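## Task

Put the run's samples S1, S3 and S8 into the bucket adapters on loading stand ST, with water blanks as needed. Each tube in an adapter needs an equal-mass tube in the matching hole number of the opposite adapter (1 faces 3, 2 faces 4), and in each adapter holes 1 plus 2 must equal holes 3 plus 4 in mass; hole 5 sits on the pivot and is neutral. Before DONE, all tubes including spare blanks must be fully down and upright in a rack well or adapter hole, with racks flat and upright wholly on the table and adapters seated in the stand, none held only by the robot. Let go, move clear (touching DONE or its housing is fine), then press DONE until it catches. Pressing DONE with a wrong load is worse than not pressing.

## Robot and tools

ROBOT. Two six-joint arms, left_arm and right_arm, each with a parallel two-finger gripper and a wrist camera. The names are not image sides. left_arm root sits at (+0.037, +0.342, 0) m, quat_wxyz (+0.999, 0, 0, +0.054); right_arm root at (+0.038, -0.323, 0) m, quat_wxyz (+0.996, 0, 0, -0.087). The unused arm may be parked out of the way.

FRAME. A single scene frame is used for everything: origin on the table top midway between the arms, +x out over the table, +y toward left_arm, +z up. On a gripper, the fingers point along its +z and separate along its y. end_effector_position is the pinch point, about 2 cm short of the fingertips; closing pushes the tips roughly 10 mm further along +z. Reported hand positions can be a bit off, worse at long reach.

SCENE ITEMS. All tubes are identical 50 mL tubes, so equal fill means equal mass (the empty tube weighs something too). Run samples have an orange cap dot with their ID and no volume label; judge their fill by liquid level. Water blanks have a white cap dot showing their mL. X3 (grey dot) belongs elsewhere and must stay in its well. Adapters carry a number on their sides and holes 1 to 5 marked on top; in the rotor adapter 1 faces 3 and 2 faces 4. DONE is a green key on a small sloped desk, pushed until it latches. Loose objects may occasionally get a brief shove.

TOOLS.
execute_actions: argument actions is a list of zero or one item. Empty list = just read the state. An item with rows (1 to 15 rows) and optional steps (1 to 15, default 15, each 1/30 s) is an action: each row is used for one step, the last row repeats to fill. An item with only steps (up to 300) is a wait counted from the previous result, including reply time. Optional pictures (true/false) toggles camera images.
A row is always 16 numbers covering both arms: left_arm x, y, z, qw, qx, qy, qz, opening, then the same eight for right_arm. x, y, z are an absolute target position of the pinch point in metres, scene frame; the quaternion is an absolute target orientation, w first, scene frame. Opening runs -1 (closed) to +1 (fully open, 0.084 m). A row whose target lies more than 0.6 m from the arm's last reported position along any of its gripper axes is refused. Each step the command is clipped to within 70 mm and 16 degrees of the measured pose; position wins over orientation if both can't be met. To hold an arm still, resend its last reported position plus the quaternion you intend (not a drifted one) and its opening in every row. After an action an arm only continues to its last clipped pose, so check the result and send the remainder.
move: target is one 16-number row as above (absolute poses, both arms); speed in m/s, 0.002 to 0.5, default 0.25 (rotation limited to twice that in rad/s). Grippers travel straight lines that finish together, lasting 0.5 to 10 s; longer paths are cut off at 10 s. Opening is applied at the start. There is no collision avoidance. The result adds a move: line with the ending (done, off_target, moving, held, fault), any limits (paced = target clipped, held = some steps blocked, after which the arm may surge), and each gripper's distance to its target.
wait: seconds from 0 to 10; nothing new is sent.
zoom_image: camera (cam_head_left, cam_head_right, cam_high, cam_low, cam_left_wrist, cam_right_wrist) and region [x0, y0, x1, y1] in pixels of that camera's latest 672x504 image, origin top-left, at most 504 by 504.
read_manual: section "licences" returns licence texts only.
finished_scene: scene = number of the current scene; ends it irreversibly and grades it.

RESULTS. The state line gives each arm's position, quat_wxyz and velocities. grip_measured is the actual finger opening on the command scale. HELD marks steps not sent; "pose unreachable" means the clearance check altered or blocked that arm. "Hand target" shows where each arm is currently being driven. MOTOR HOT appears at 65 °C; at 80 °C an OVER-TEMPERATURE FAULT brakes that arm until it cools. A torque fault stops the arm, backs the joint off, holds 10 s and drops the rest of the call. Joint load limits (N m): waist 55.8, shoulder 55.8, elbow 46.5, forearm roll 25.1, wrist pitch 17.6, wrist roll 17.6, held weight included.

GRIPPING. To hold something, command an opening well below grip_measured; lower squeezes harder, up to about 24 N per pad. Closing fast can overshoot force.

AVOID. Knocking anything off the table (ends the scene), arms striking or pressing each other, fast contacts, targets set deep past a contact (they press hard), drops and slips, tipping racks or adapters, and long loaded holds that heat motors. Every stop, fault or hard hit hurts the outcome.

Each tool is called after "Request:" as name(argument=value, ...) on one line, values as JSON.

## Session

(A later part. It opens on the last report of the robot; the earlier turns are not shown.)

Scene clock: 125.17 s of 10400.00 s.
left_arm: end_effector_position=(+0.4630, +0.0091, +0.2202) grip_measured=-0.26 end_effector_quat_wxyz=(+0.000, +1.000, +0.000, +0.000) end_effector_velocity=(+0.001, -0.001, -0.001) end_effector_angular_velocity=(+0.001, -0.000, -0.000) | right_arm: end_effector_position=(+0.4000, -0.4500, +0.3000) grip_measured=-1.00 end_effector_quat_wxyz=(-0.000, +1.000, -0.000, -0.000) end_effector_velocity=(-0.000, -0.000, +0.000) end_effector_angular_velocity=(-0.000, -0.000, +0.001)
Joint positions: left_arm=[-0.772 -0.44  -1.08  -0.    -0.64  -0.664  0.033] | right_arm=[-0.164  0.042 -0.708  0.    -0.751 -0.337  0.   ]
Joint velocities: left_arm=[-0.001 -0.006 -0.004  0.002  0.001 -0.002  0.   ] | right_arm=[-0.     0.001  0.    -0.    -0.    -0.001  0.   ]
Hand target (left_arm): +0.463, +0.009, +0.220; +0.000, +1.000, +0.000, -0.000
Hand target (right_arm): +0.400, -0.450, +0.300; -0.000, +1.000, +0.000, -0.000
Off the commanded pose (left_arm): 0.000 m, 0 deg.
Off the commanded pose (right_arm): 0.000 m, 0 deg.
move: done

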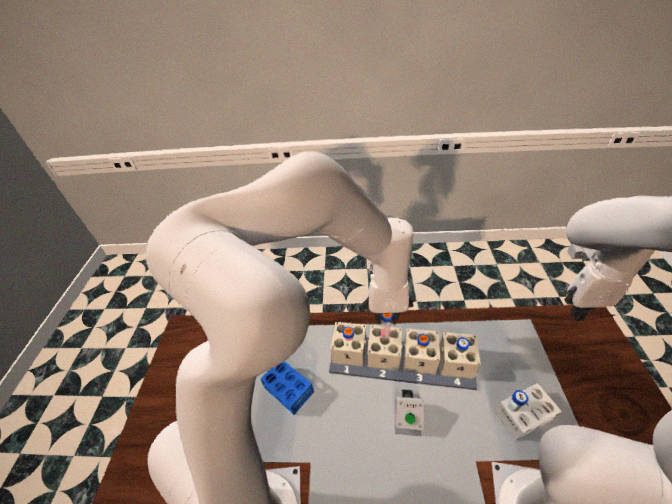

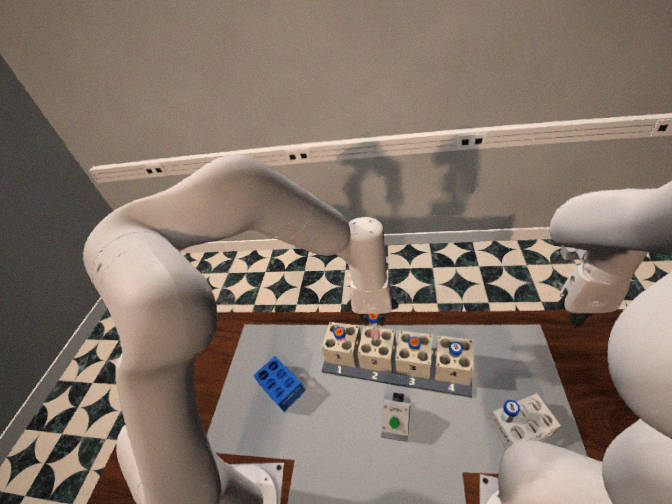

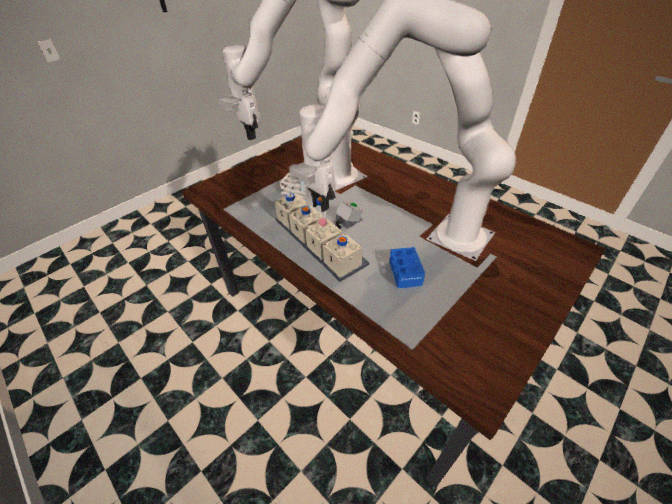

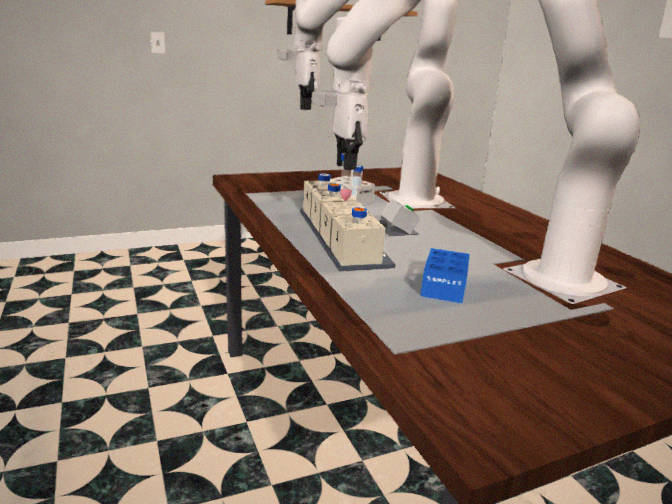

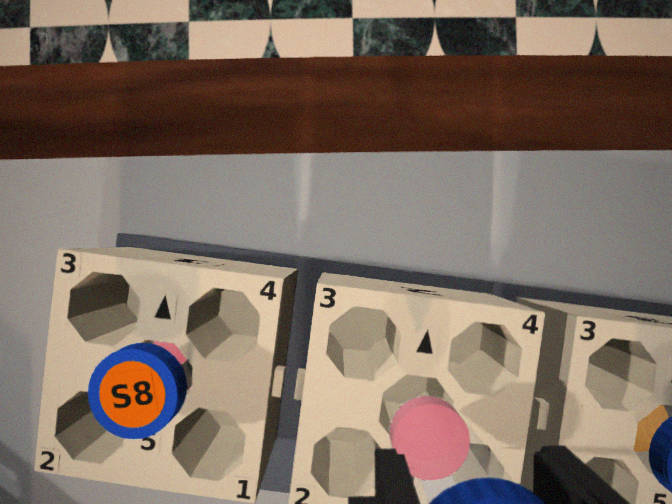

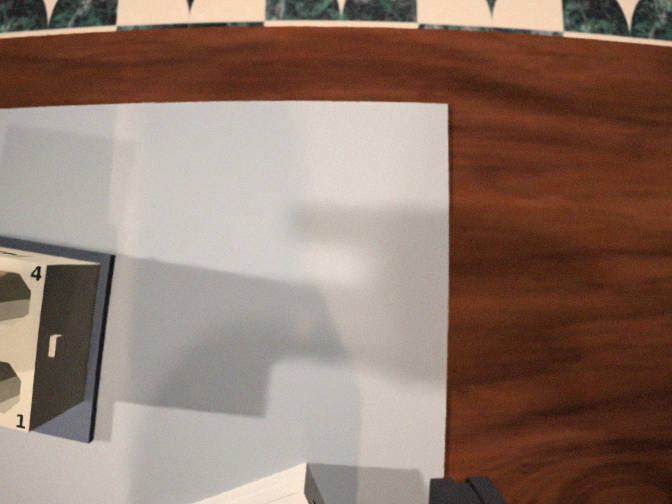

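Request:
move(target=[0.463,0.009,0.128,0,1,0,0,-0.5,0.4,-0.45,0.3,0,1,0,0,-1], speed=0.06)

Request:
execute_actions(actions=[{"rows":[[0.463,0.009,0.128,0,1,0,0,0.2,0.4,-0.45,0.3,0,1,0,0,-1]],"steps":12}], pictures=false)

Request:
move(target=[0.463,0.009,0.2,0,1,0,0,0.2,0.4,-0.45,0.3,0,1,0,0,-1])

Request:
move(target=[0.4,0.4,0.3,0,1,0,0,0.2,0.35,-0.2,0.26,0,1,0,0,-1], speed=0.4)

Request:
move(target=[0.4,0.4,0.3,0,1,0,0,0.2,0.2,-0.065,0.17,0,0.966,0,0.259,-1])

Scene clock: 137.43 s of 10400.00 s.
left_arm: end_effector_position=(+0.4632, +0.0090, +0.1283) grip_measured=-0.26 end_effector_quat_wxyz=(-0.000, +1.000, +0.000, +0.000) end_effector_velocity=(+0.001, -0.000, -0.002) end_effector_angular_velocity=(-0.000, -0.002, -0.002) | right_arm: end_effector_position=(+0.4000, -0.4500, +0.3000) grip_measured=-1.00 end_effector_quat_wxyz=(+0.000, +1.000, -0.000, -0.000) end_effector_velocity=(-0.001, +0.000, -0.000) end_effector_angular_velocity=(+0.001, +0.002, +0.000)
Joint positions: left_arm=[-0.773 -0.591 -1.052  0.001 -0.46  -0.665  0.033] | right_arm=[-0.164  0.042 -0.708  0.    -0.751 -0.337  0.   ]
Joint velocities: left_arm=[ 0.    -0.004 -0.001  0.002  0.004  0.001  0.   ] | right_arm=[-0.     0.001  0.001  0.001 -0.002 -0.001  0.   ]
Hand target (left_arm): +0.463, +0.009, +0.128; -0.000, +1.000, +0.000, +0.000
Hand target (right_arm): +0.400, -0.450, +0.300; +0.000, +1.000, +0.000, -0.000
Off the commanded pose (left_arm): 0.000 m, 0 deg.
Off the commanded pose (right_arm): 0.000 m, 0 deg.
After step 90, 7.30 s passed at rest.
move: done

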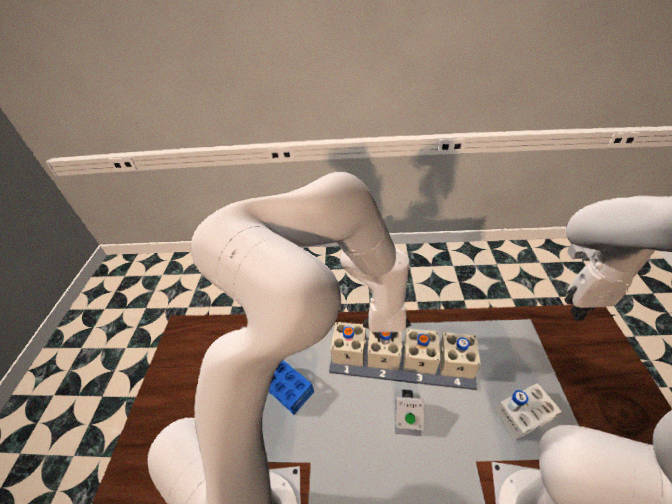

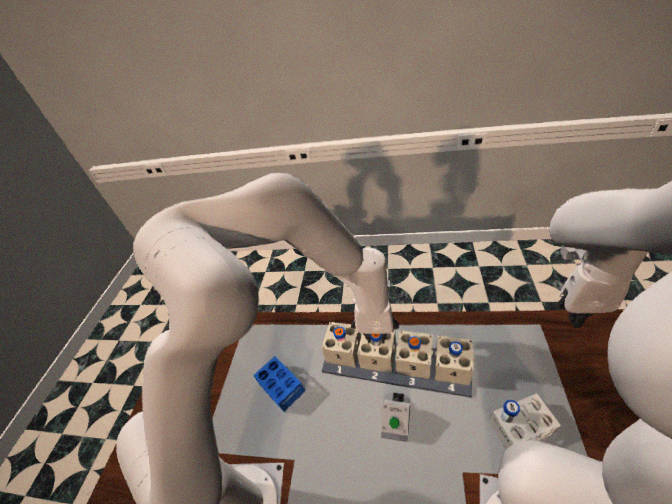

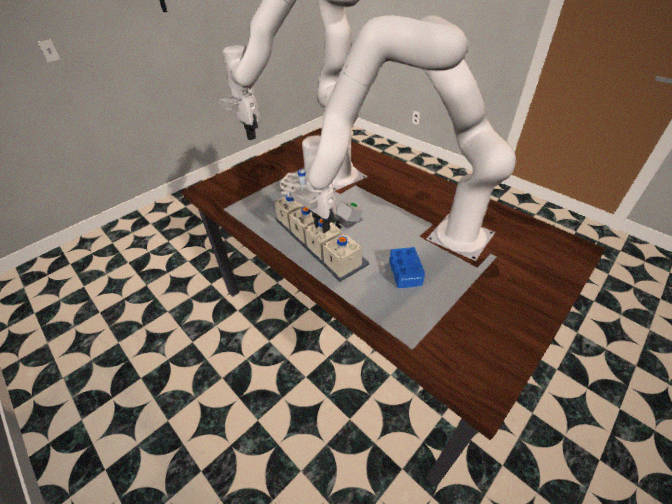

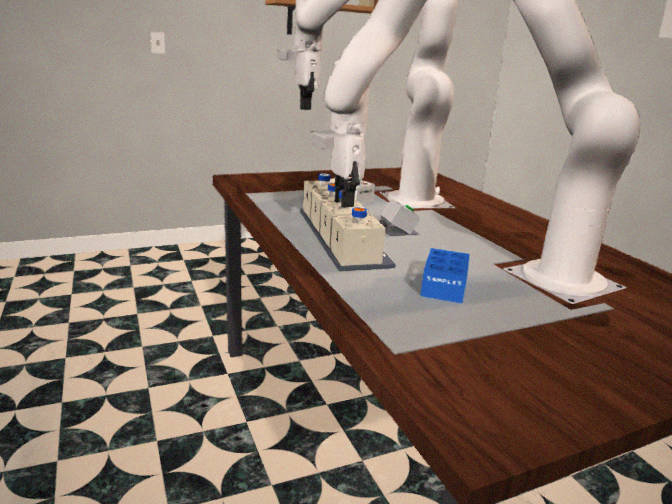

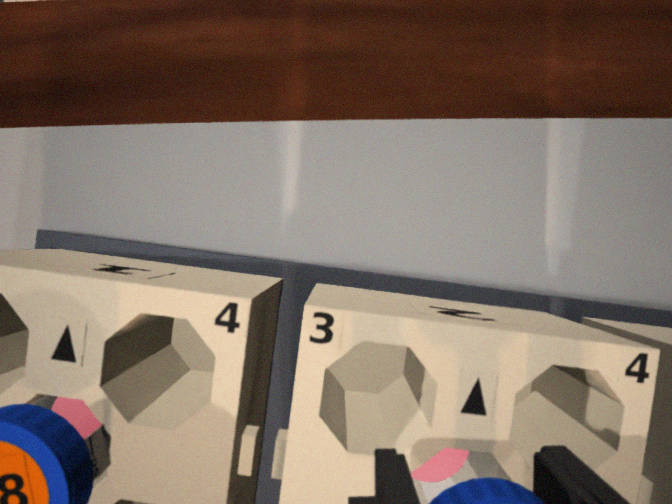

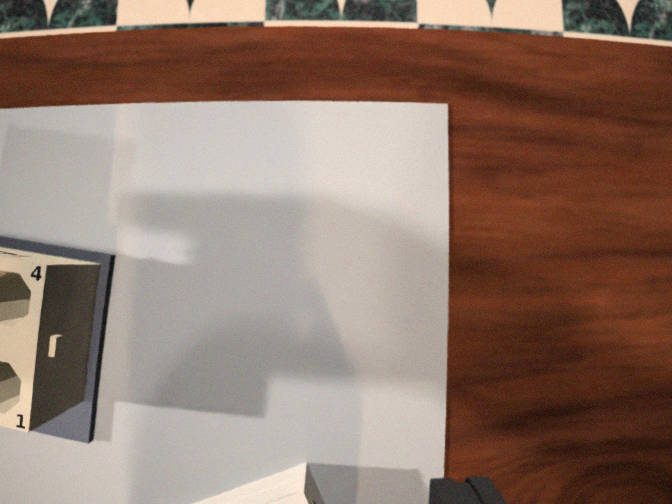

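Scene clock: 137.83 s of 10400.00 s.
left_arm: end_effector_position=(+0.4630, +0.0090, +0.1280) grip_measured=+0.19 end_effector_quat_wxyz=(+0.000, +1.000, +0.000, +0.000) end_effector_velocity=(-0.000, -0.000, +0.000) end_effector_angular_velocity=(-0.000, -0.000, -0.002) | right_arm: end_effector_position=(+0.4000, -0.4500, +0.3000) grip_measured=-1.00 end_effector_quat_wxyz=(-0.000, +1.000, -0.000, -0.000) end_effector_velocity=(-0.000, -0.000, -0.000) end_effector_angular_velocity=(-0.001, +0.001, -0.000)
Joint positions: left_arm=[-0.773 -0.592 -1.051  0.    -0.46  -0.664  0.052] | right_arm=[-0.164  0.042 -0.708  0.    -0.751 -0.337  0.   ]
Joint velocities: left_arm=[-0.     0.    -0.    -0.    -0.     0.002  0.002] | right_arm=[ 0.    -0.     0.    -0.001  0.     0.001  0.   ]
Hand target (left_arm): +0.463, +0.009, +0.128; -0.000, +1.000, +0.000, +0.000
Hand target (right_arm): +0.400, -0.450, +0.300; +0.000, +1.000, +0.000, +0.000
Off the commanded pose (left_arm): 0.000 m, 0 deg.
Off the commanded pose (right_arm): 0.000 m, 0 deg.
Steps of this call (steps 1 to 12: all 12 steps of this action). Readings (end_effector_position):
1: left_arm (+0.4632, +0.0090, +0.1282) | right_arm (+0.4000, -0.4500, +0.3000)
2: left_arm (+0.4632, +0.0090, +0.1282) | right_arm (+0.4000, -0.4500, +0.3000)
4: left_arm (+0.4632, +0.0089, +0.1281) | right_arm (+0.4000, -0.4500, +0.3000)
8: left_arm (+0.4631, +0.0090, +0.1281) | right_arm (+0.4000, -0.4500, +0.3000)
12: the state above

Scene clock: 139.03 s of 10400.00 s.
left_arm: end_effector_position=(+0.4628, +0.0091, +0.1996) grip_measured=+0.19 end_effector_quat_wxyz=(-0.000, +1.000, -0.000, -0.000) end_effector_velocity=(+0.000, -0.000, +0.003) end_effector_angular_velocity=(-0.001, -0.001, -0.002) | right_arm: end_effector_position=(+0.4000, -0.4500, +0.3000) grip_measured=-1.00 end_effector_quat_wxyz=(-0.000, +1.000, -0.000, -0.000) end_effector_velocity=(-0.000, -0.000, +0.000) end_effector_angular_velocity=(-0.000, +0.001, -0.000)
Joint positions: left_arm=[-0.773 -0.471 -1.069 -0.    -0.599 -0.664  0.052] | right_arm=[-0.164  0.042 -0.708  0.    -0.751 -0.337  0.   ]
Joint velocities: left_arm=[-0.     0.004 -0.002  0.    -0.005  0.001  0.   ] | right_arm=[-0.001 -0.    -0.    -0.    -0.001  0.     0.   ]
Hand target (left_arm): +0.463, +0.009, +0.200; +0.000, +1.000, -0.000, -0.000
Hand target (right_arm): +0.400, -0.450, +0.300; +0.000, +1.000, -0.000, -0.000
Off the commanded pose (left_arm): 0.000 m, 0 deg.
Off the commanded pose (right_arm): 0.000 m, 0 deg.
move: done

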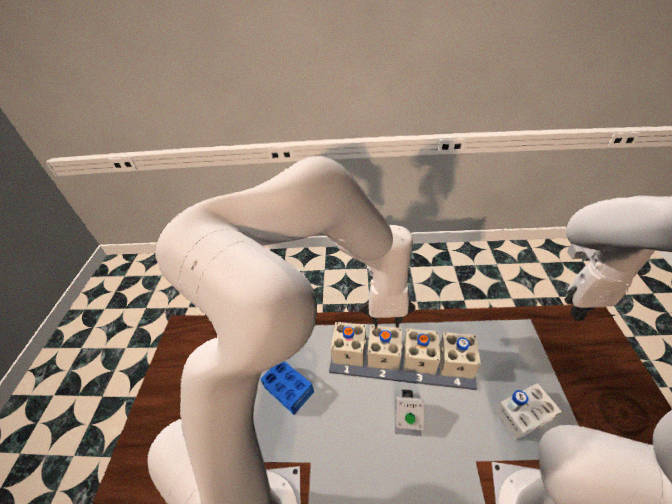

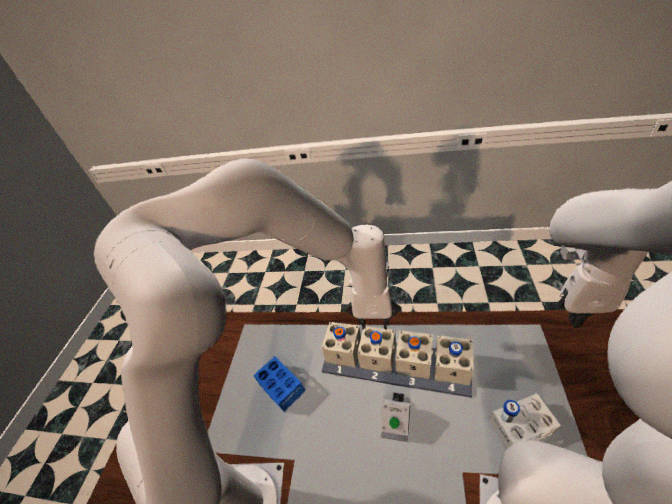

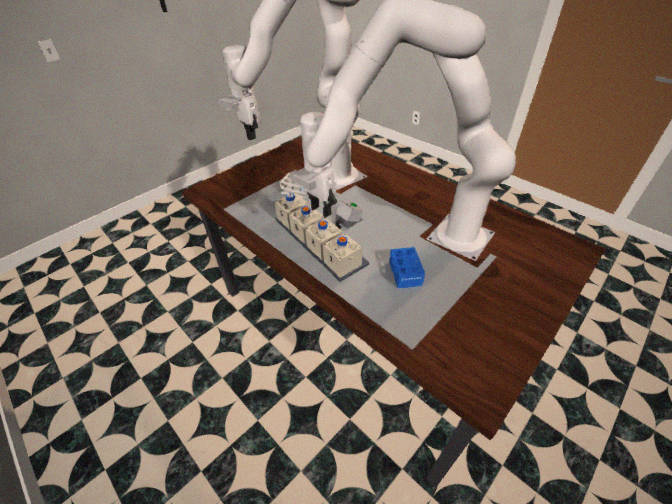

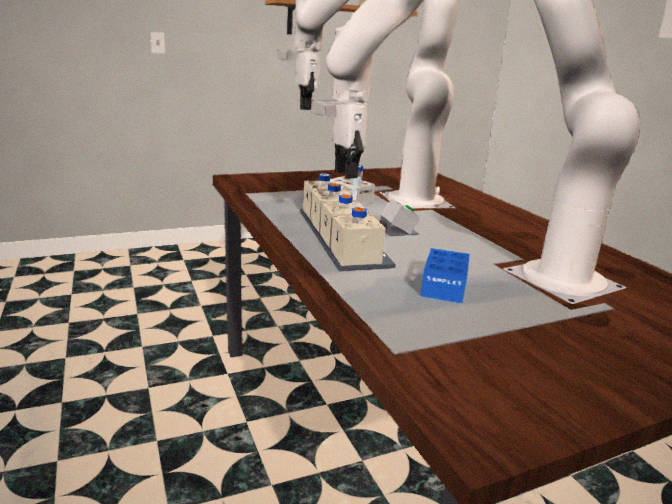

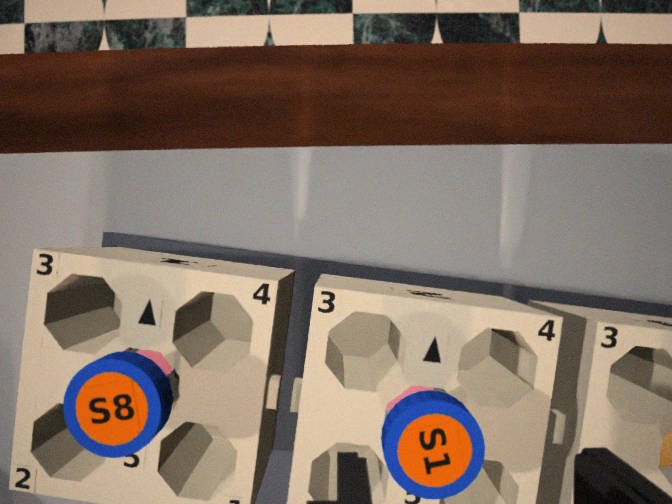

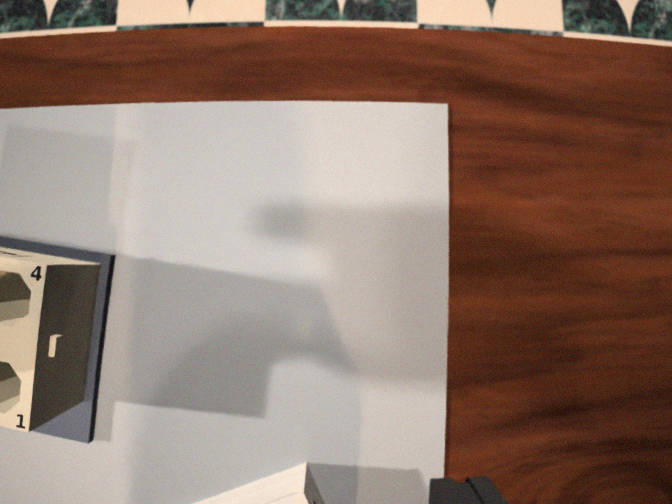

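Scene clock: 141.03 s of 10400.00 s.
left_arm: end_effector_position=(+0.3995, +0.4000, +0.2997) grip_measured=+0.19 end_effector_quat_wxyz=(-0.001, +1.000, -0.000, +0.001) end_effector_velocity=(-0.000, +0.002, +0.001) end_effector_angular_velocity=(-0.004, +0.000, +0.000) | right_arm: end_effector_position=(+0.3504, -0.2012, +0.2599) grip_measured=-1.00 end_effector_quat_wxyz=(+0.001, +1.000, -0.000, -0.001) end_effector_velocity=(-0.000, -0.000, -0.000) end_effector_angular_velocity=(-0.000, +0.001, -0.002)
Joint positions: left_arm=[ 0.048  0.088 -0.665  0.003 -0.751  0.154  0.052] | right_arm=[ 0.546  0.108 -0.545 -0.002 -0.655  0.374  0.   ]
Joint velocities: left_arm=[ 0.007 -0.001 -0.002 -0.005 -0.002  0.011  0.   ] | right_arm=[ 0.    -0.001  0.    -0.     0.     0.002  0.   ]
Hand target (left_arm): +0.400, +0.400, +0.300; -0.001, +1.000, -0.000, +0.001
Hand target (right_arm): +0.350, -0.201, +0.260; +0.001, +1.000, -0.000, -0.001
Off the commanded pose (left_arm): 0.001 m, 0 deg.
Off the commanded pose (right_arm): 0.001 m, 0 deg.
move: done; limits=paced

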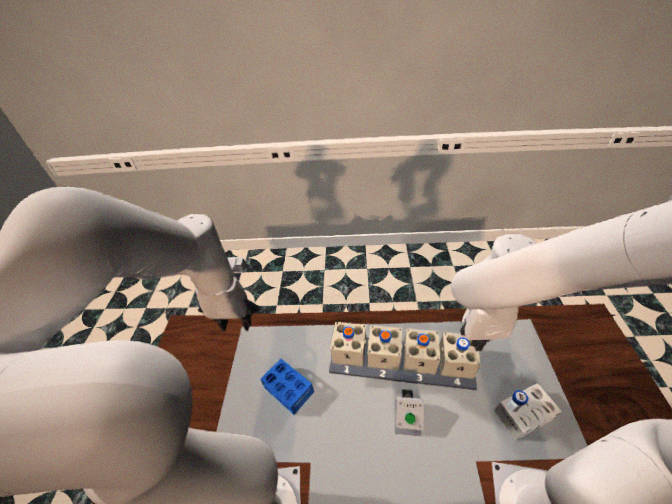

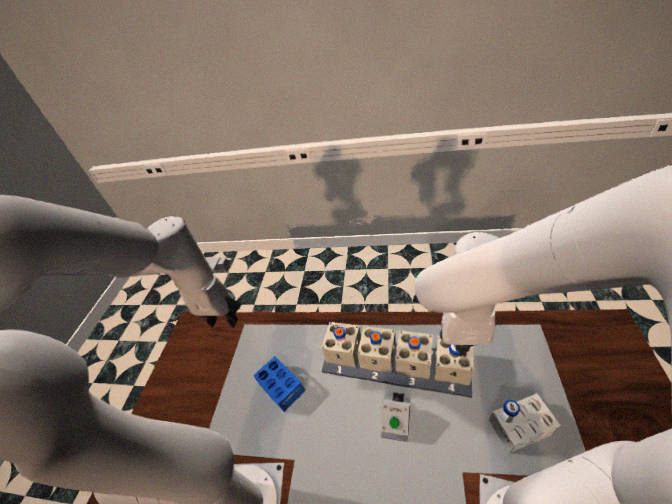

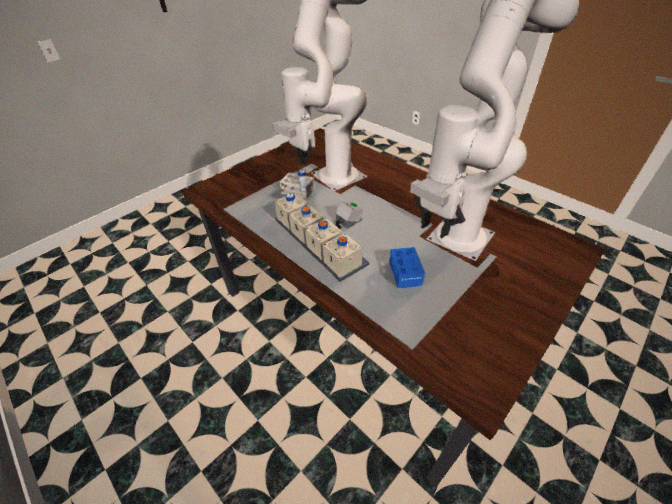

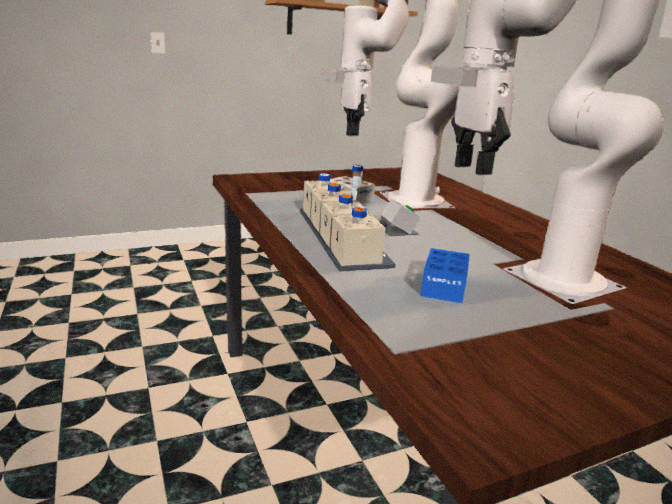

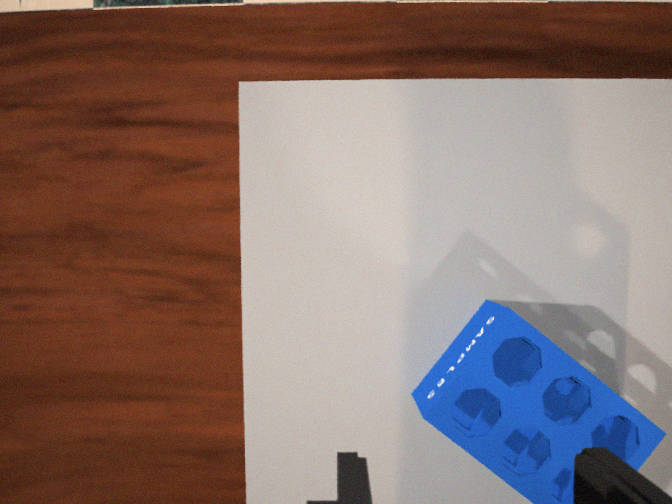

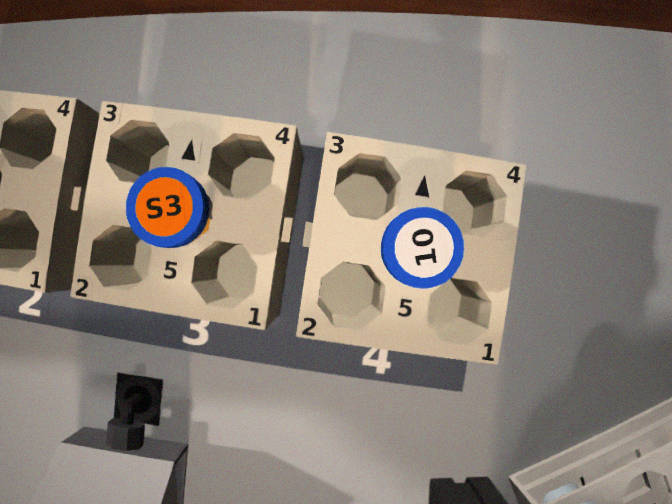

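Scene clock: 143.60 s of 10400.00 s.
left_arm: end_effector_position=(+0.4000, +0.4000, +0.3000) grip_measured=+0.19 end_effector_quat_wxyz=(-0.000, +1.000, +0.000, -0.000) end_effector_velocity=(+0.000, -0.000, -0.000) end_effector_angular_velocity=(-0.001, -0.000, +0.001) | right_arm: end_effector_position=(+0.2023, -0.0662, +0.1704) grip_measured=-1.00 end_effector_quat_wxyz=(+0.002, +0.966, -0.000, +0.260) end_effector_velocity=(-0.000, +0.000, -0.000) end_effector_angular_velocity=(+0.005, -0.011, -0.001)
Joint positions: left_arm=[ 0.049  0.086 -0.668  0.    -0.753  0.157  0.052] | right_arm=[ 1.584 -0.014 -0.277 -1.275 -0.546  2.616  0.   ]
Joint velocities: left_arm=[-0.    -0.    -0.    -0.001  0.    -0.     0.   ] | right_arm=[ 0.01  -0.003  0.004 -0.02  -0.008  0.032  0.   ]
Hand target (left_arm): +0.400, +0.400, +0.300; -0.000, +1.000, +0.000, -0.000
Hand target (right_arm): +0.202, -0.066, +0.170; +0.002, +0.965, -0.000, +0.261
Off the commanded pose (left_arm): 0.000 m, 0 deg.
Off the commanded pose (right_arm): 0.003 m, 0 deg.
move: done; limits=paced

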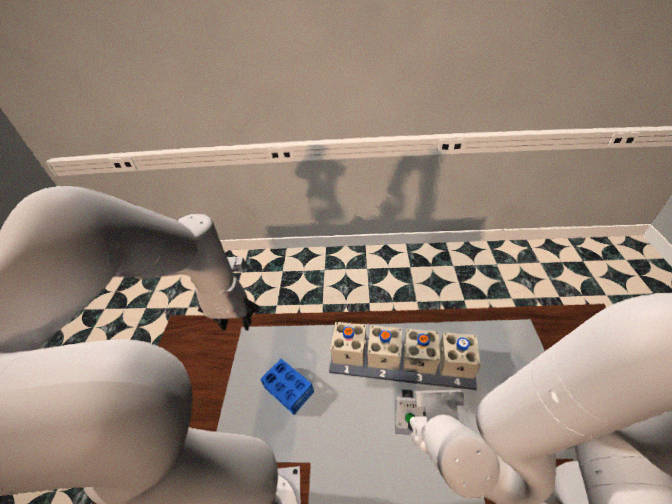

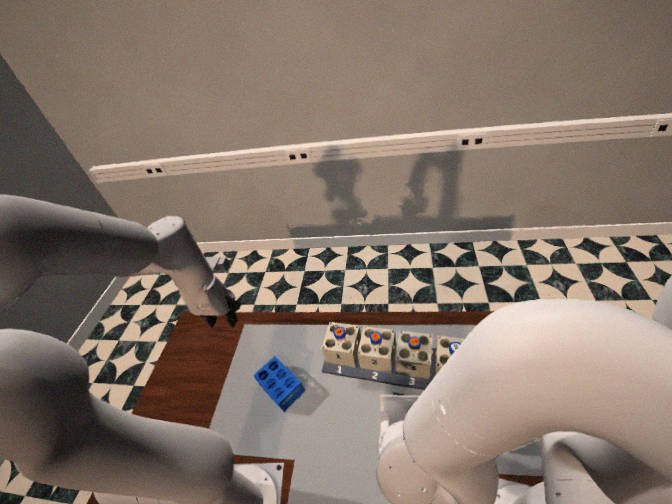

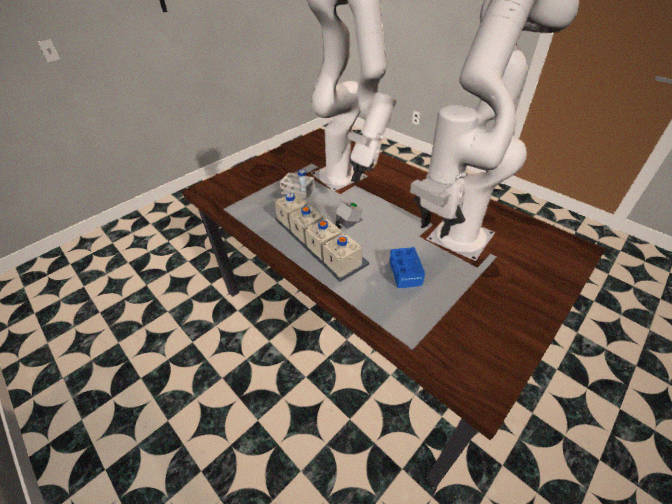

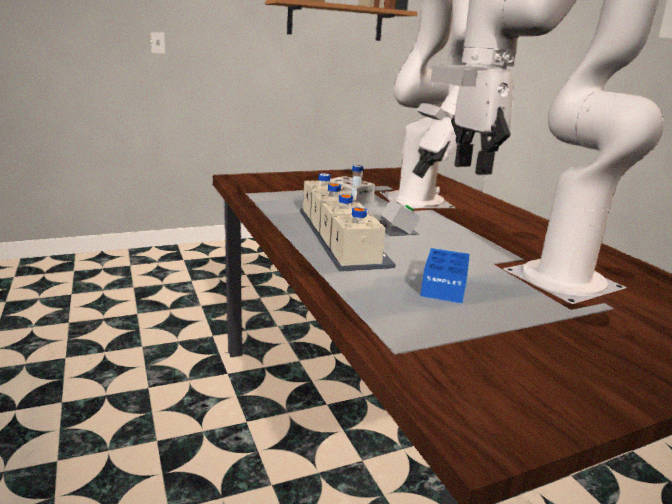

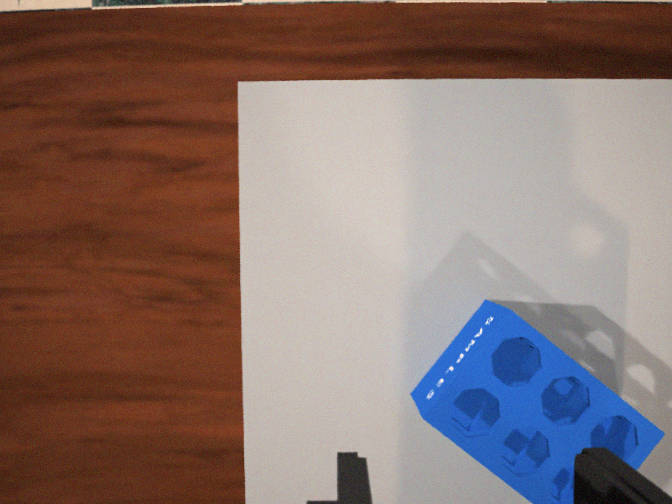

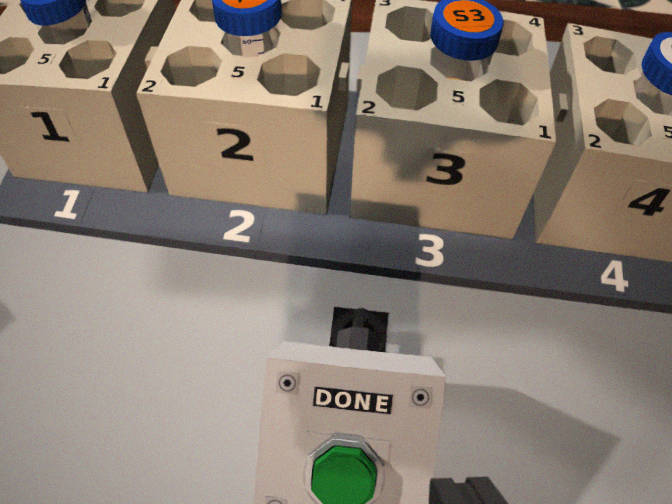

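Request:
move(target=[0.4,0.4,0.3,0,1,0,0,0.2,0.215,-0.04,0.125,0,0.966,0,0.259,-1])

Request:
move(target=[0.4,0.4,0.3,0,1,0,0,0.2,0.24,-0.04,0.082,0,0.966,0,0.259,-1], speed=0.04)

Scene clock: 153.77 s of 10400.00 s.
left_arm: end_effector_position=(+0.4000, +0.4000, +0.3000) grip_measured=+0.19 end_effector_quat_wxyz=(-0.000, +1.000, -0.000, -0.000) end_effector_velocity=(-0.001, -0.000, -0.001) end_effector_angular_velocity=(-0.000, +0.002, +0.001) | right_arm: end_effector_position=(+0.2151, -0.0399, +0.1256) grip_measured=-1.00 end_effector_quat_wxyz=(-0.000, +0.966, -0.000, +0.259) end_effector_velocity=(+0.001, +0.001, -0.001) end_effector_angular_velocity=(+0.004, -0.005, +0.001)
Joint positions: left_arm=[ 0.049  0.086 -0.668  0.    -0.753  0.157  0.052] | right_arm=[ 1.553 -0.235 -0.349 -1.563 -0.514  2.912  0.   ]
Joint velocities: left_arm=[ 0.    -0.     0.001 -0.     0.    -0.001 -0.   ] | right_arm=[-0.001 -0.007 -0.    -0.022 -0.004  0.024  0.   ]
Hand target (left_arm): +0.400, +0.400, +0.300; -0.000, +1.000, +0.000, -0.000
Hand target (right_arm): +0.215, -0.040, +0.125; -0.000, +0.966, +0.000, +0.259
Off the commanded pose (left_arm): 0.000 m, 0 deg.
Off the commanded pose (right_arm): 0.001 m, 0 deg.
After step 90, 6.13 s passed at rest.
move: done

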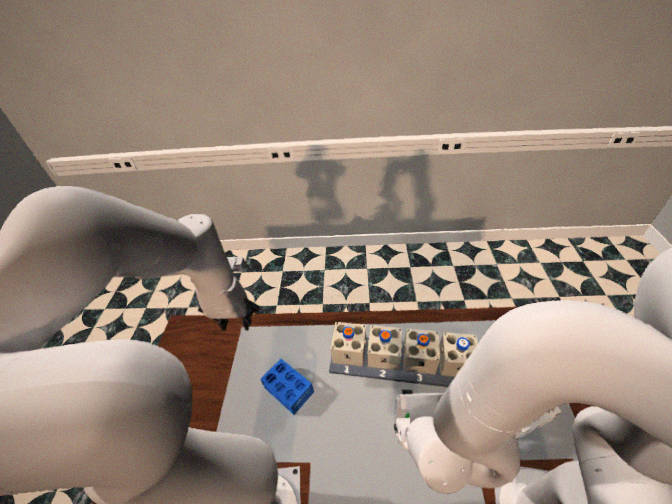

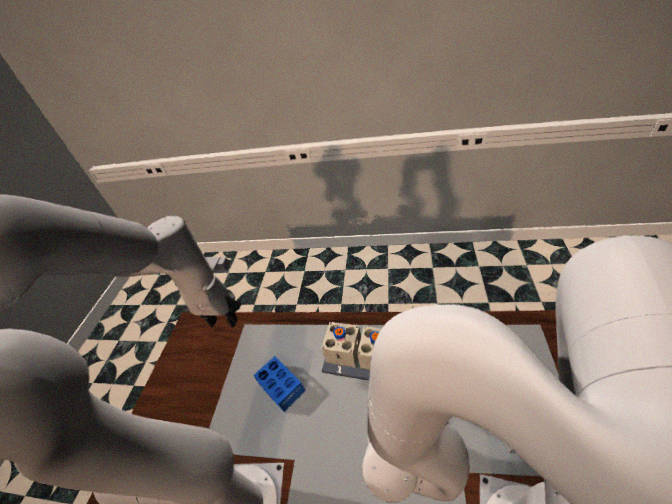

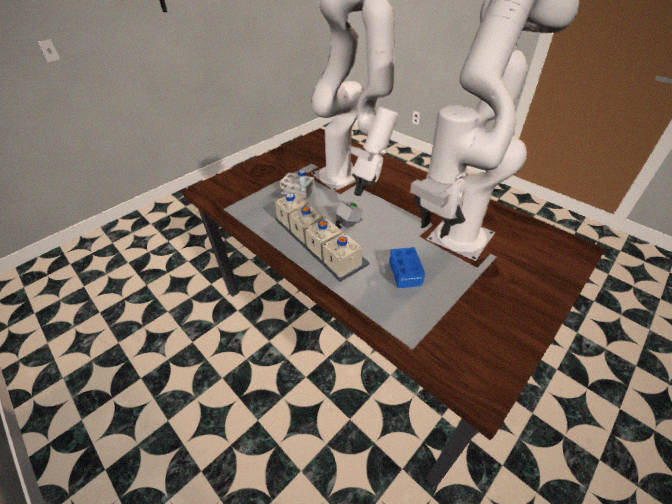

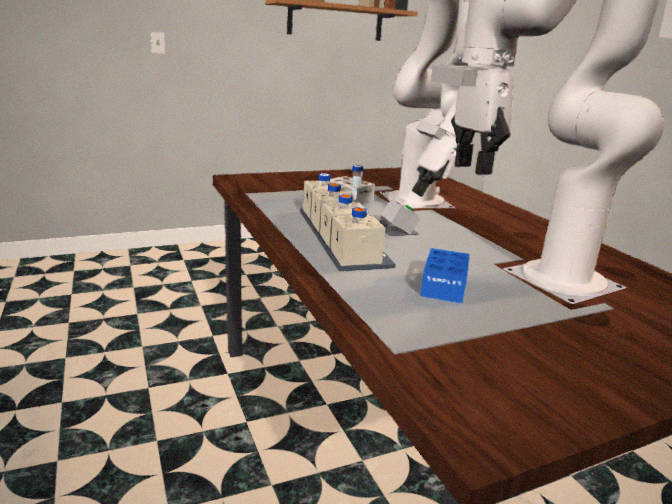

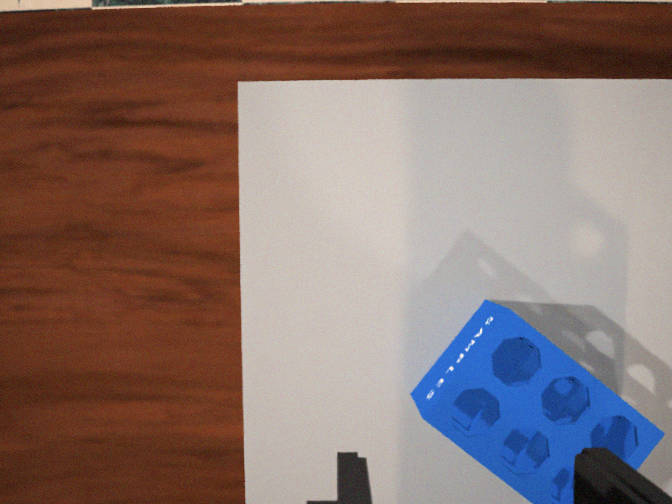

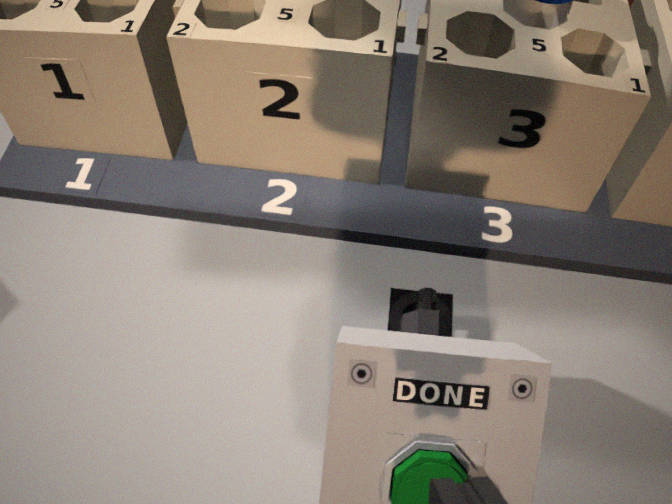

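Scene clock: 155.00 s of 10400.00 s.
left_arm: end_effector_position=(+0.4000, +0.4000, +0.3000) grip_measured=+0.19 end_effector_quat_wxyz=(+0.000, +1.000, -0.000, -0.000) end_effector_velocity=(-0.000, -0.000, -0.000) end_effector_angular_velocity=(-0.001, +0.000, +0.003) | right_arm: end_effector_position=(+0.2382, -0.0395, +0.0860) grip_measured=-1.00 end_effector_quat_wxyz=(-0.001, +0.966, -0.001, +0.259) end_effector_velocity=(+0.000, +0.000, +0.000) end_effector_angular_velocity=(+0.000, -0.001, +0.001)
Joint positions: left_arm=[ 0.049  0.086 -0.668  0.    -0.753  0.157  0.052] | right_arm=[ 1.475 -0.388 -0.379 -1.859 -0.527  3.165  0.   ]
Joint velocities: left_arm=[ 0.001  0.001  0.001 -0.002 -0.    -0.001 -0.   ] | right_arm=[ 0.001 -0.    -0.001 -0.    -0.001 -0.     0.   ]
move: unfinished (the scene ended)
The task's run has ended: the event that ends the task has happened.

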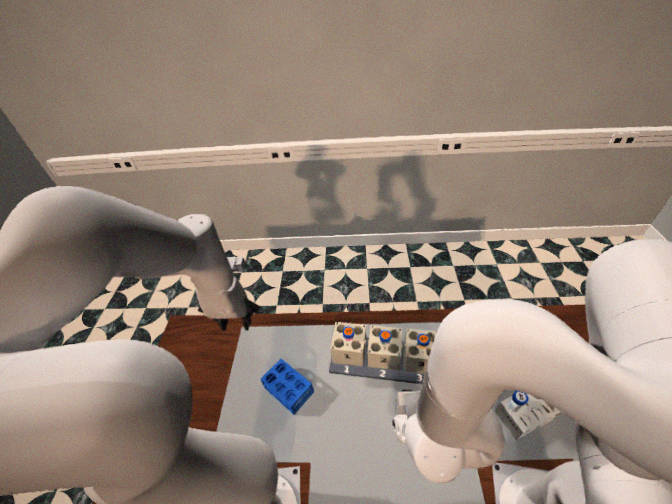

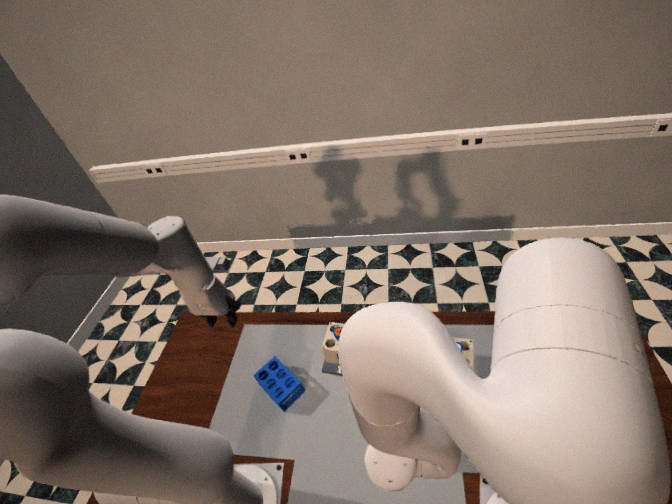

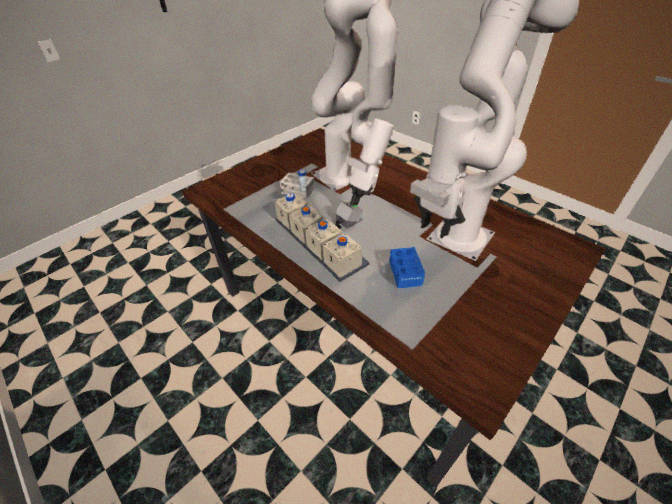

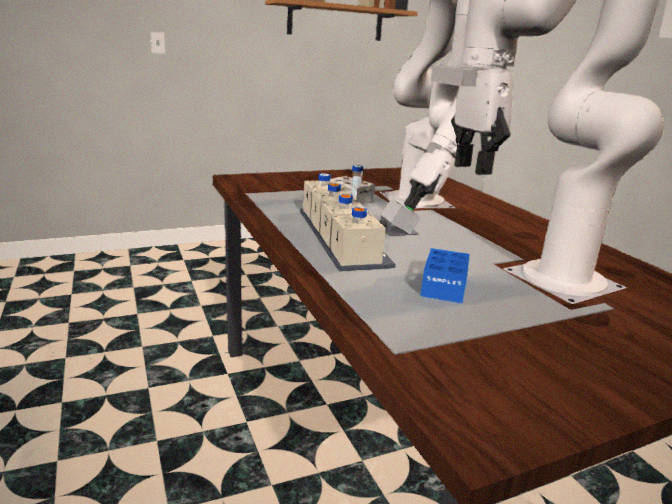

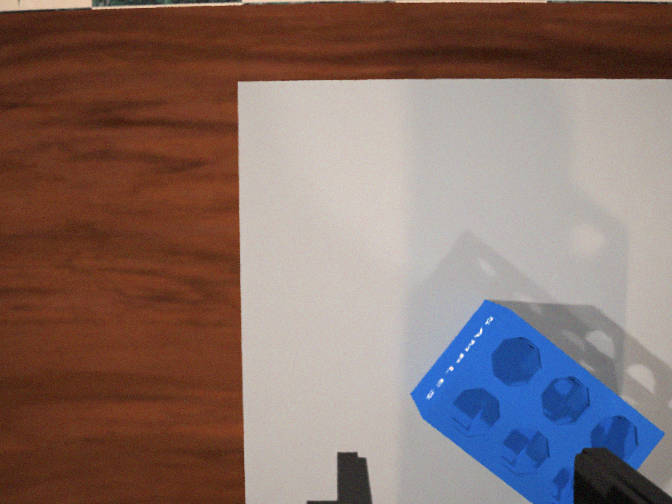

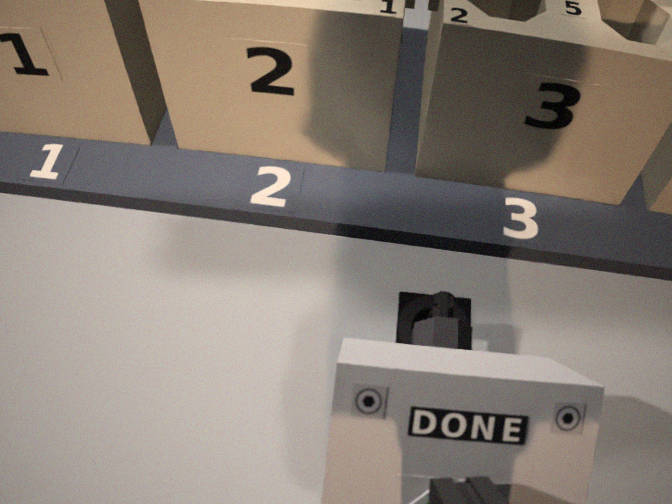

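Request:
finished_scene(scene=2)

The scene is finished: the task was done.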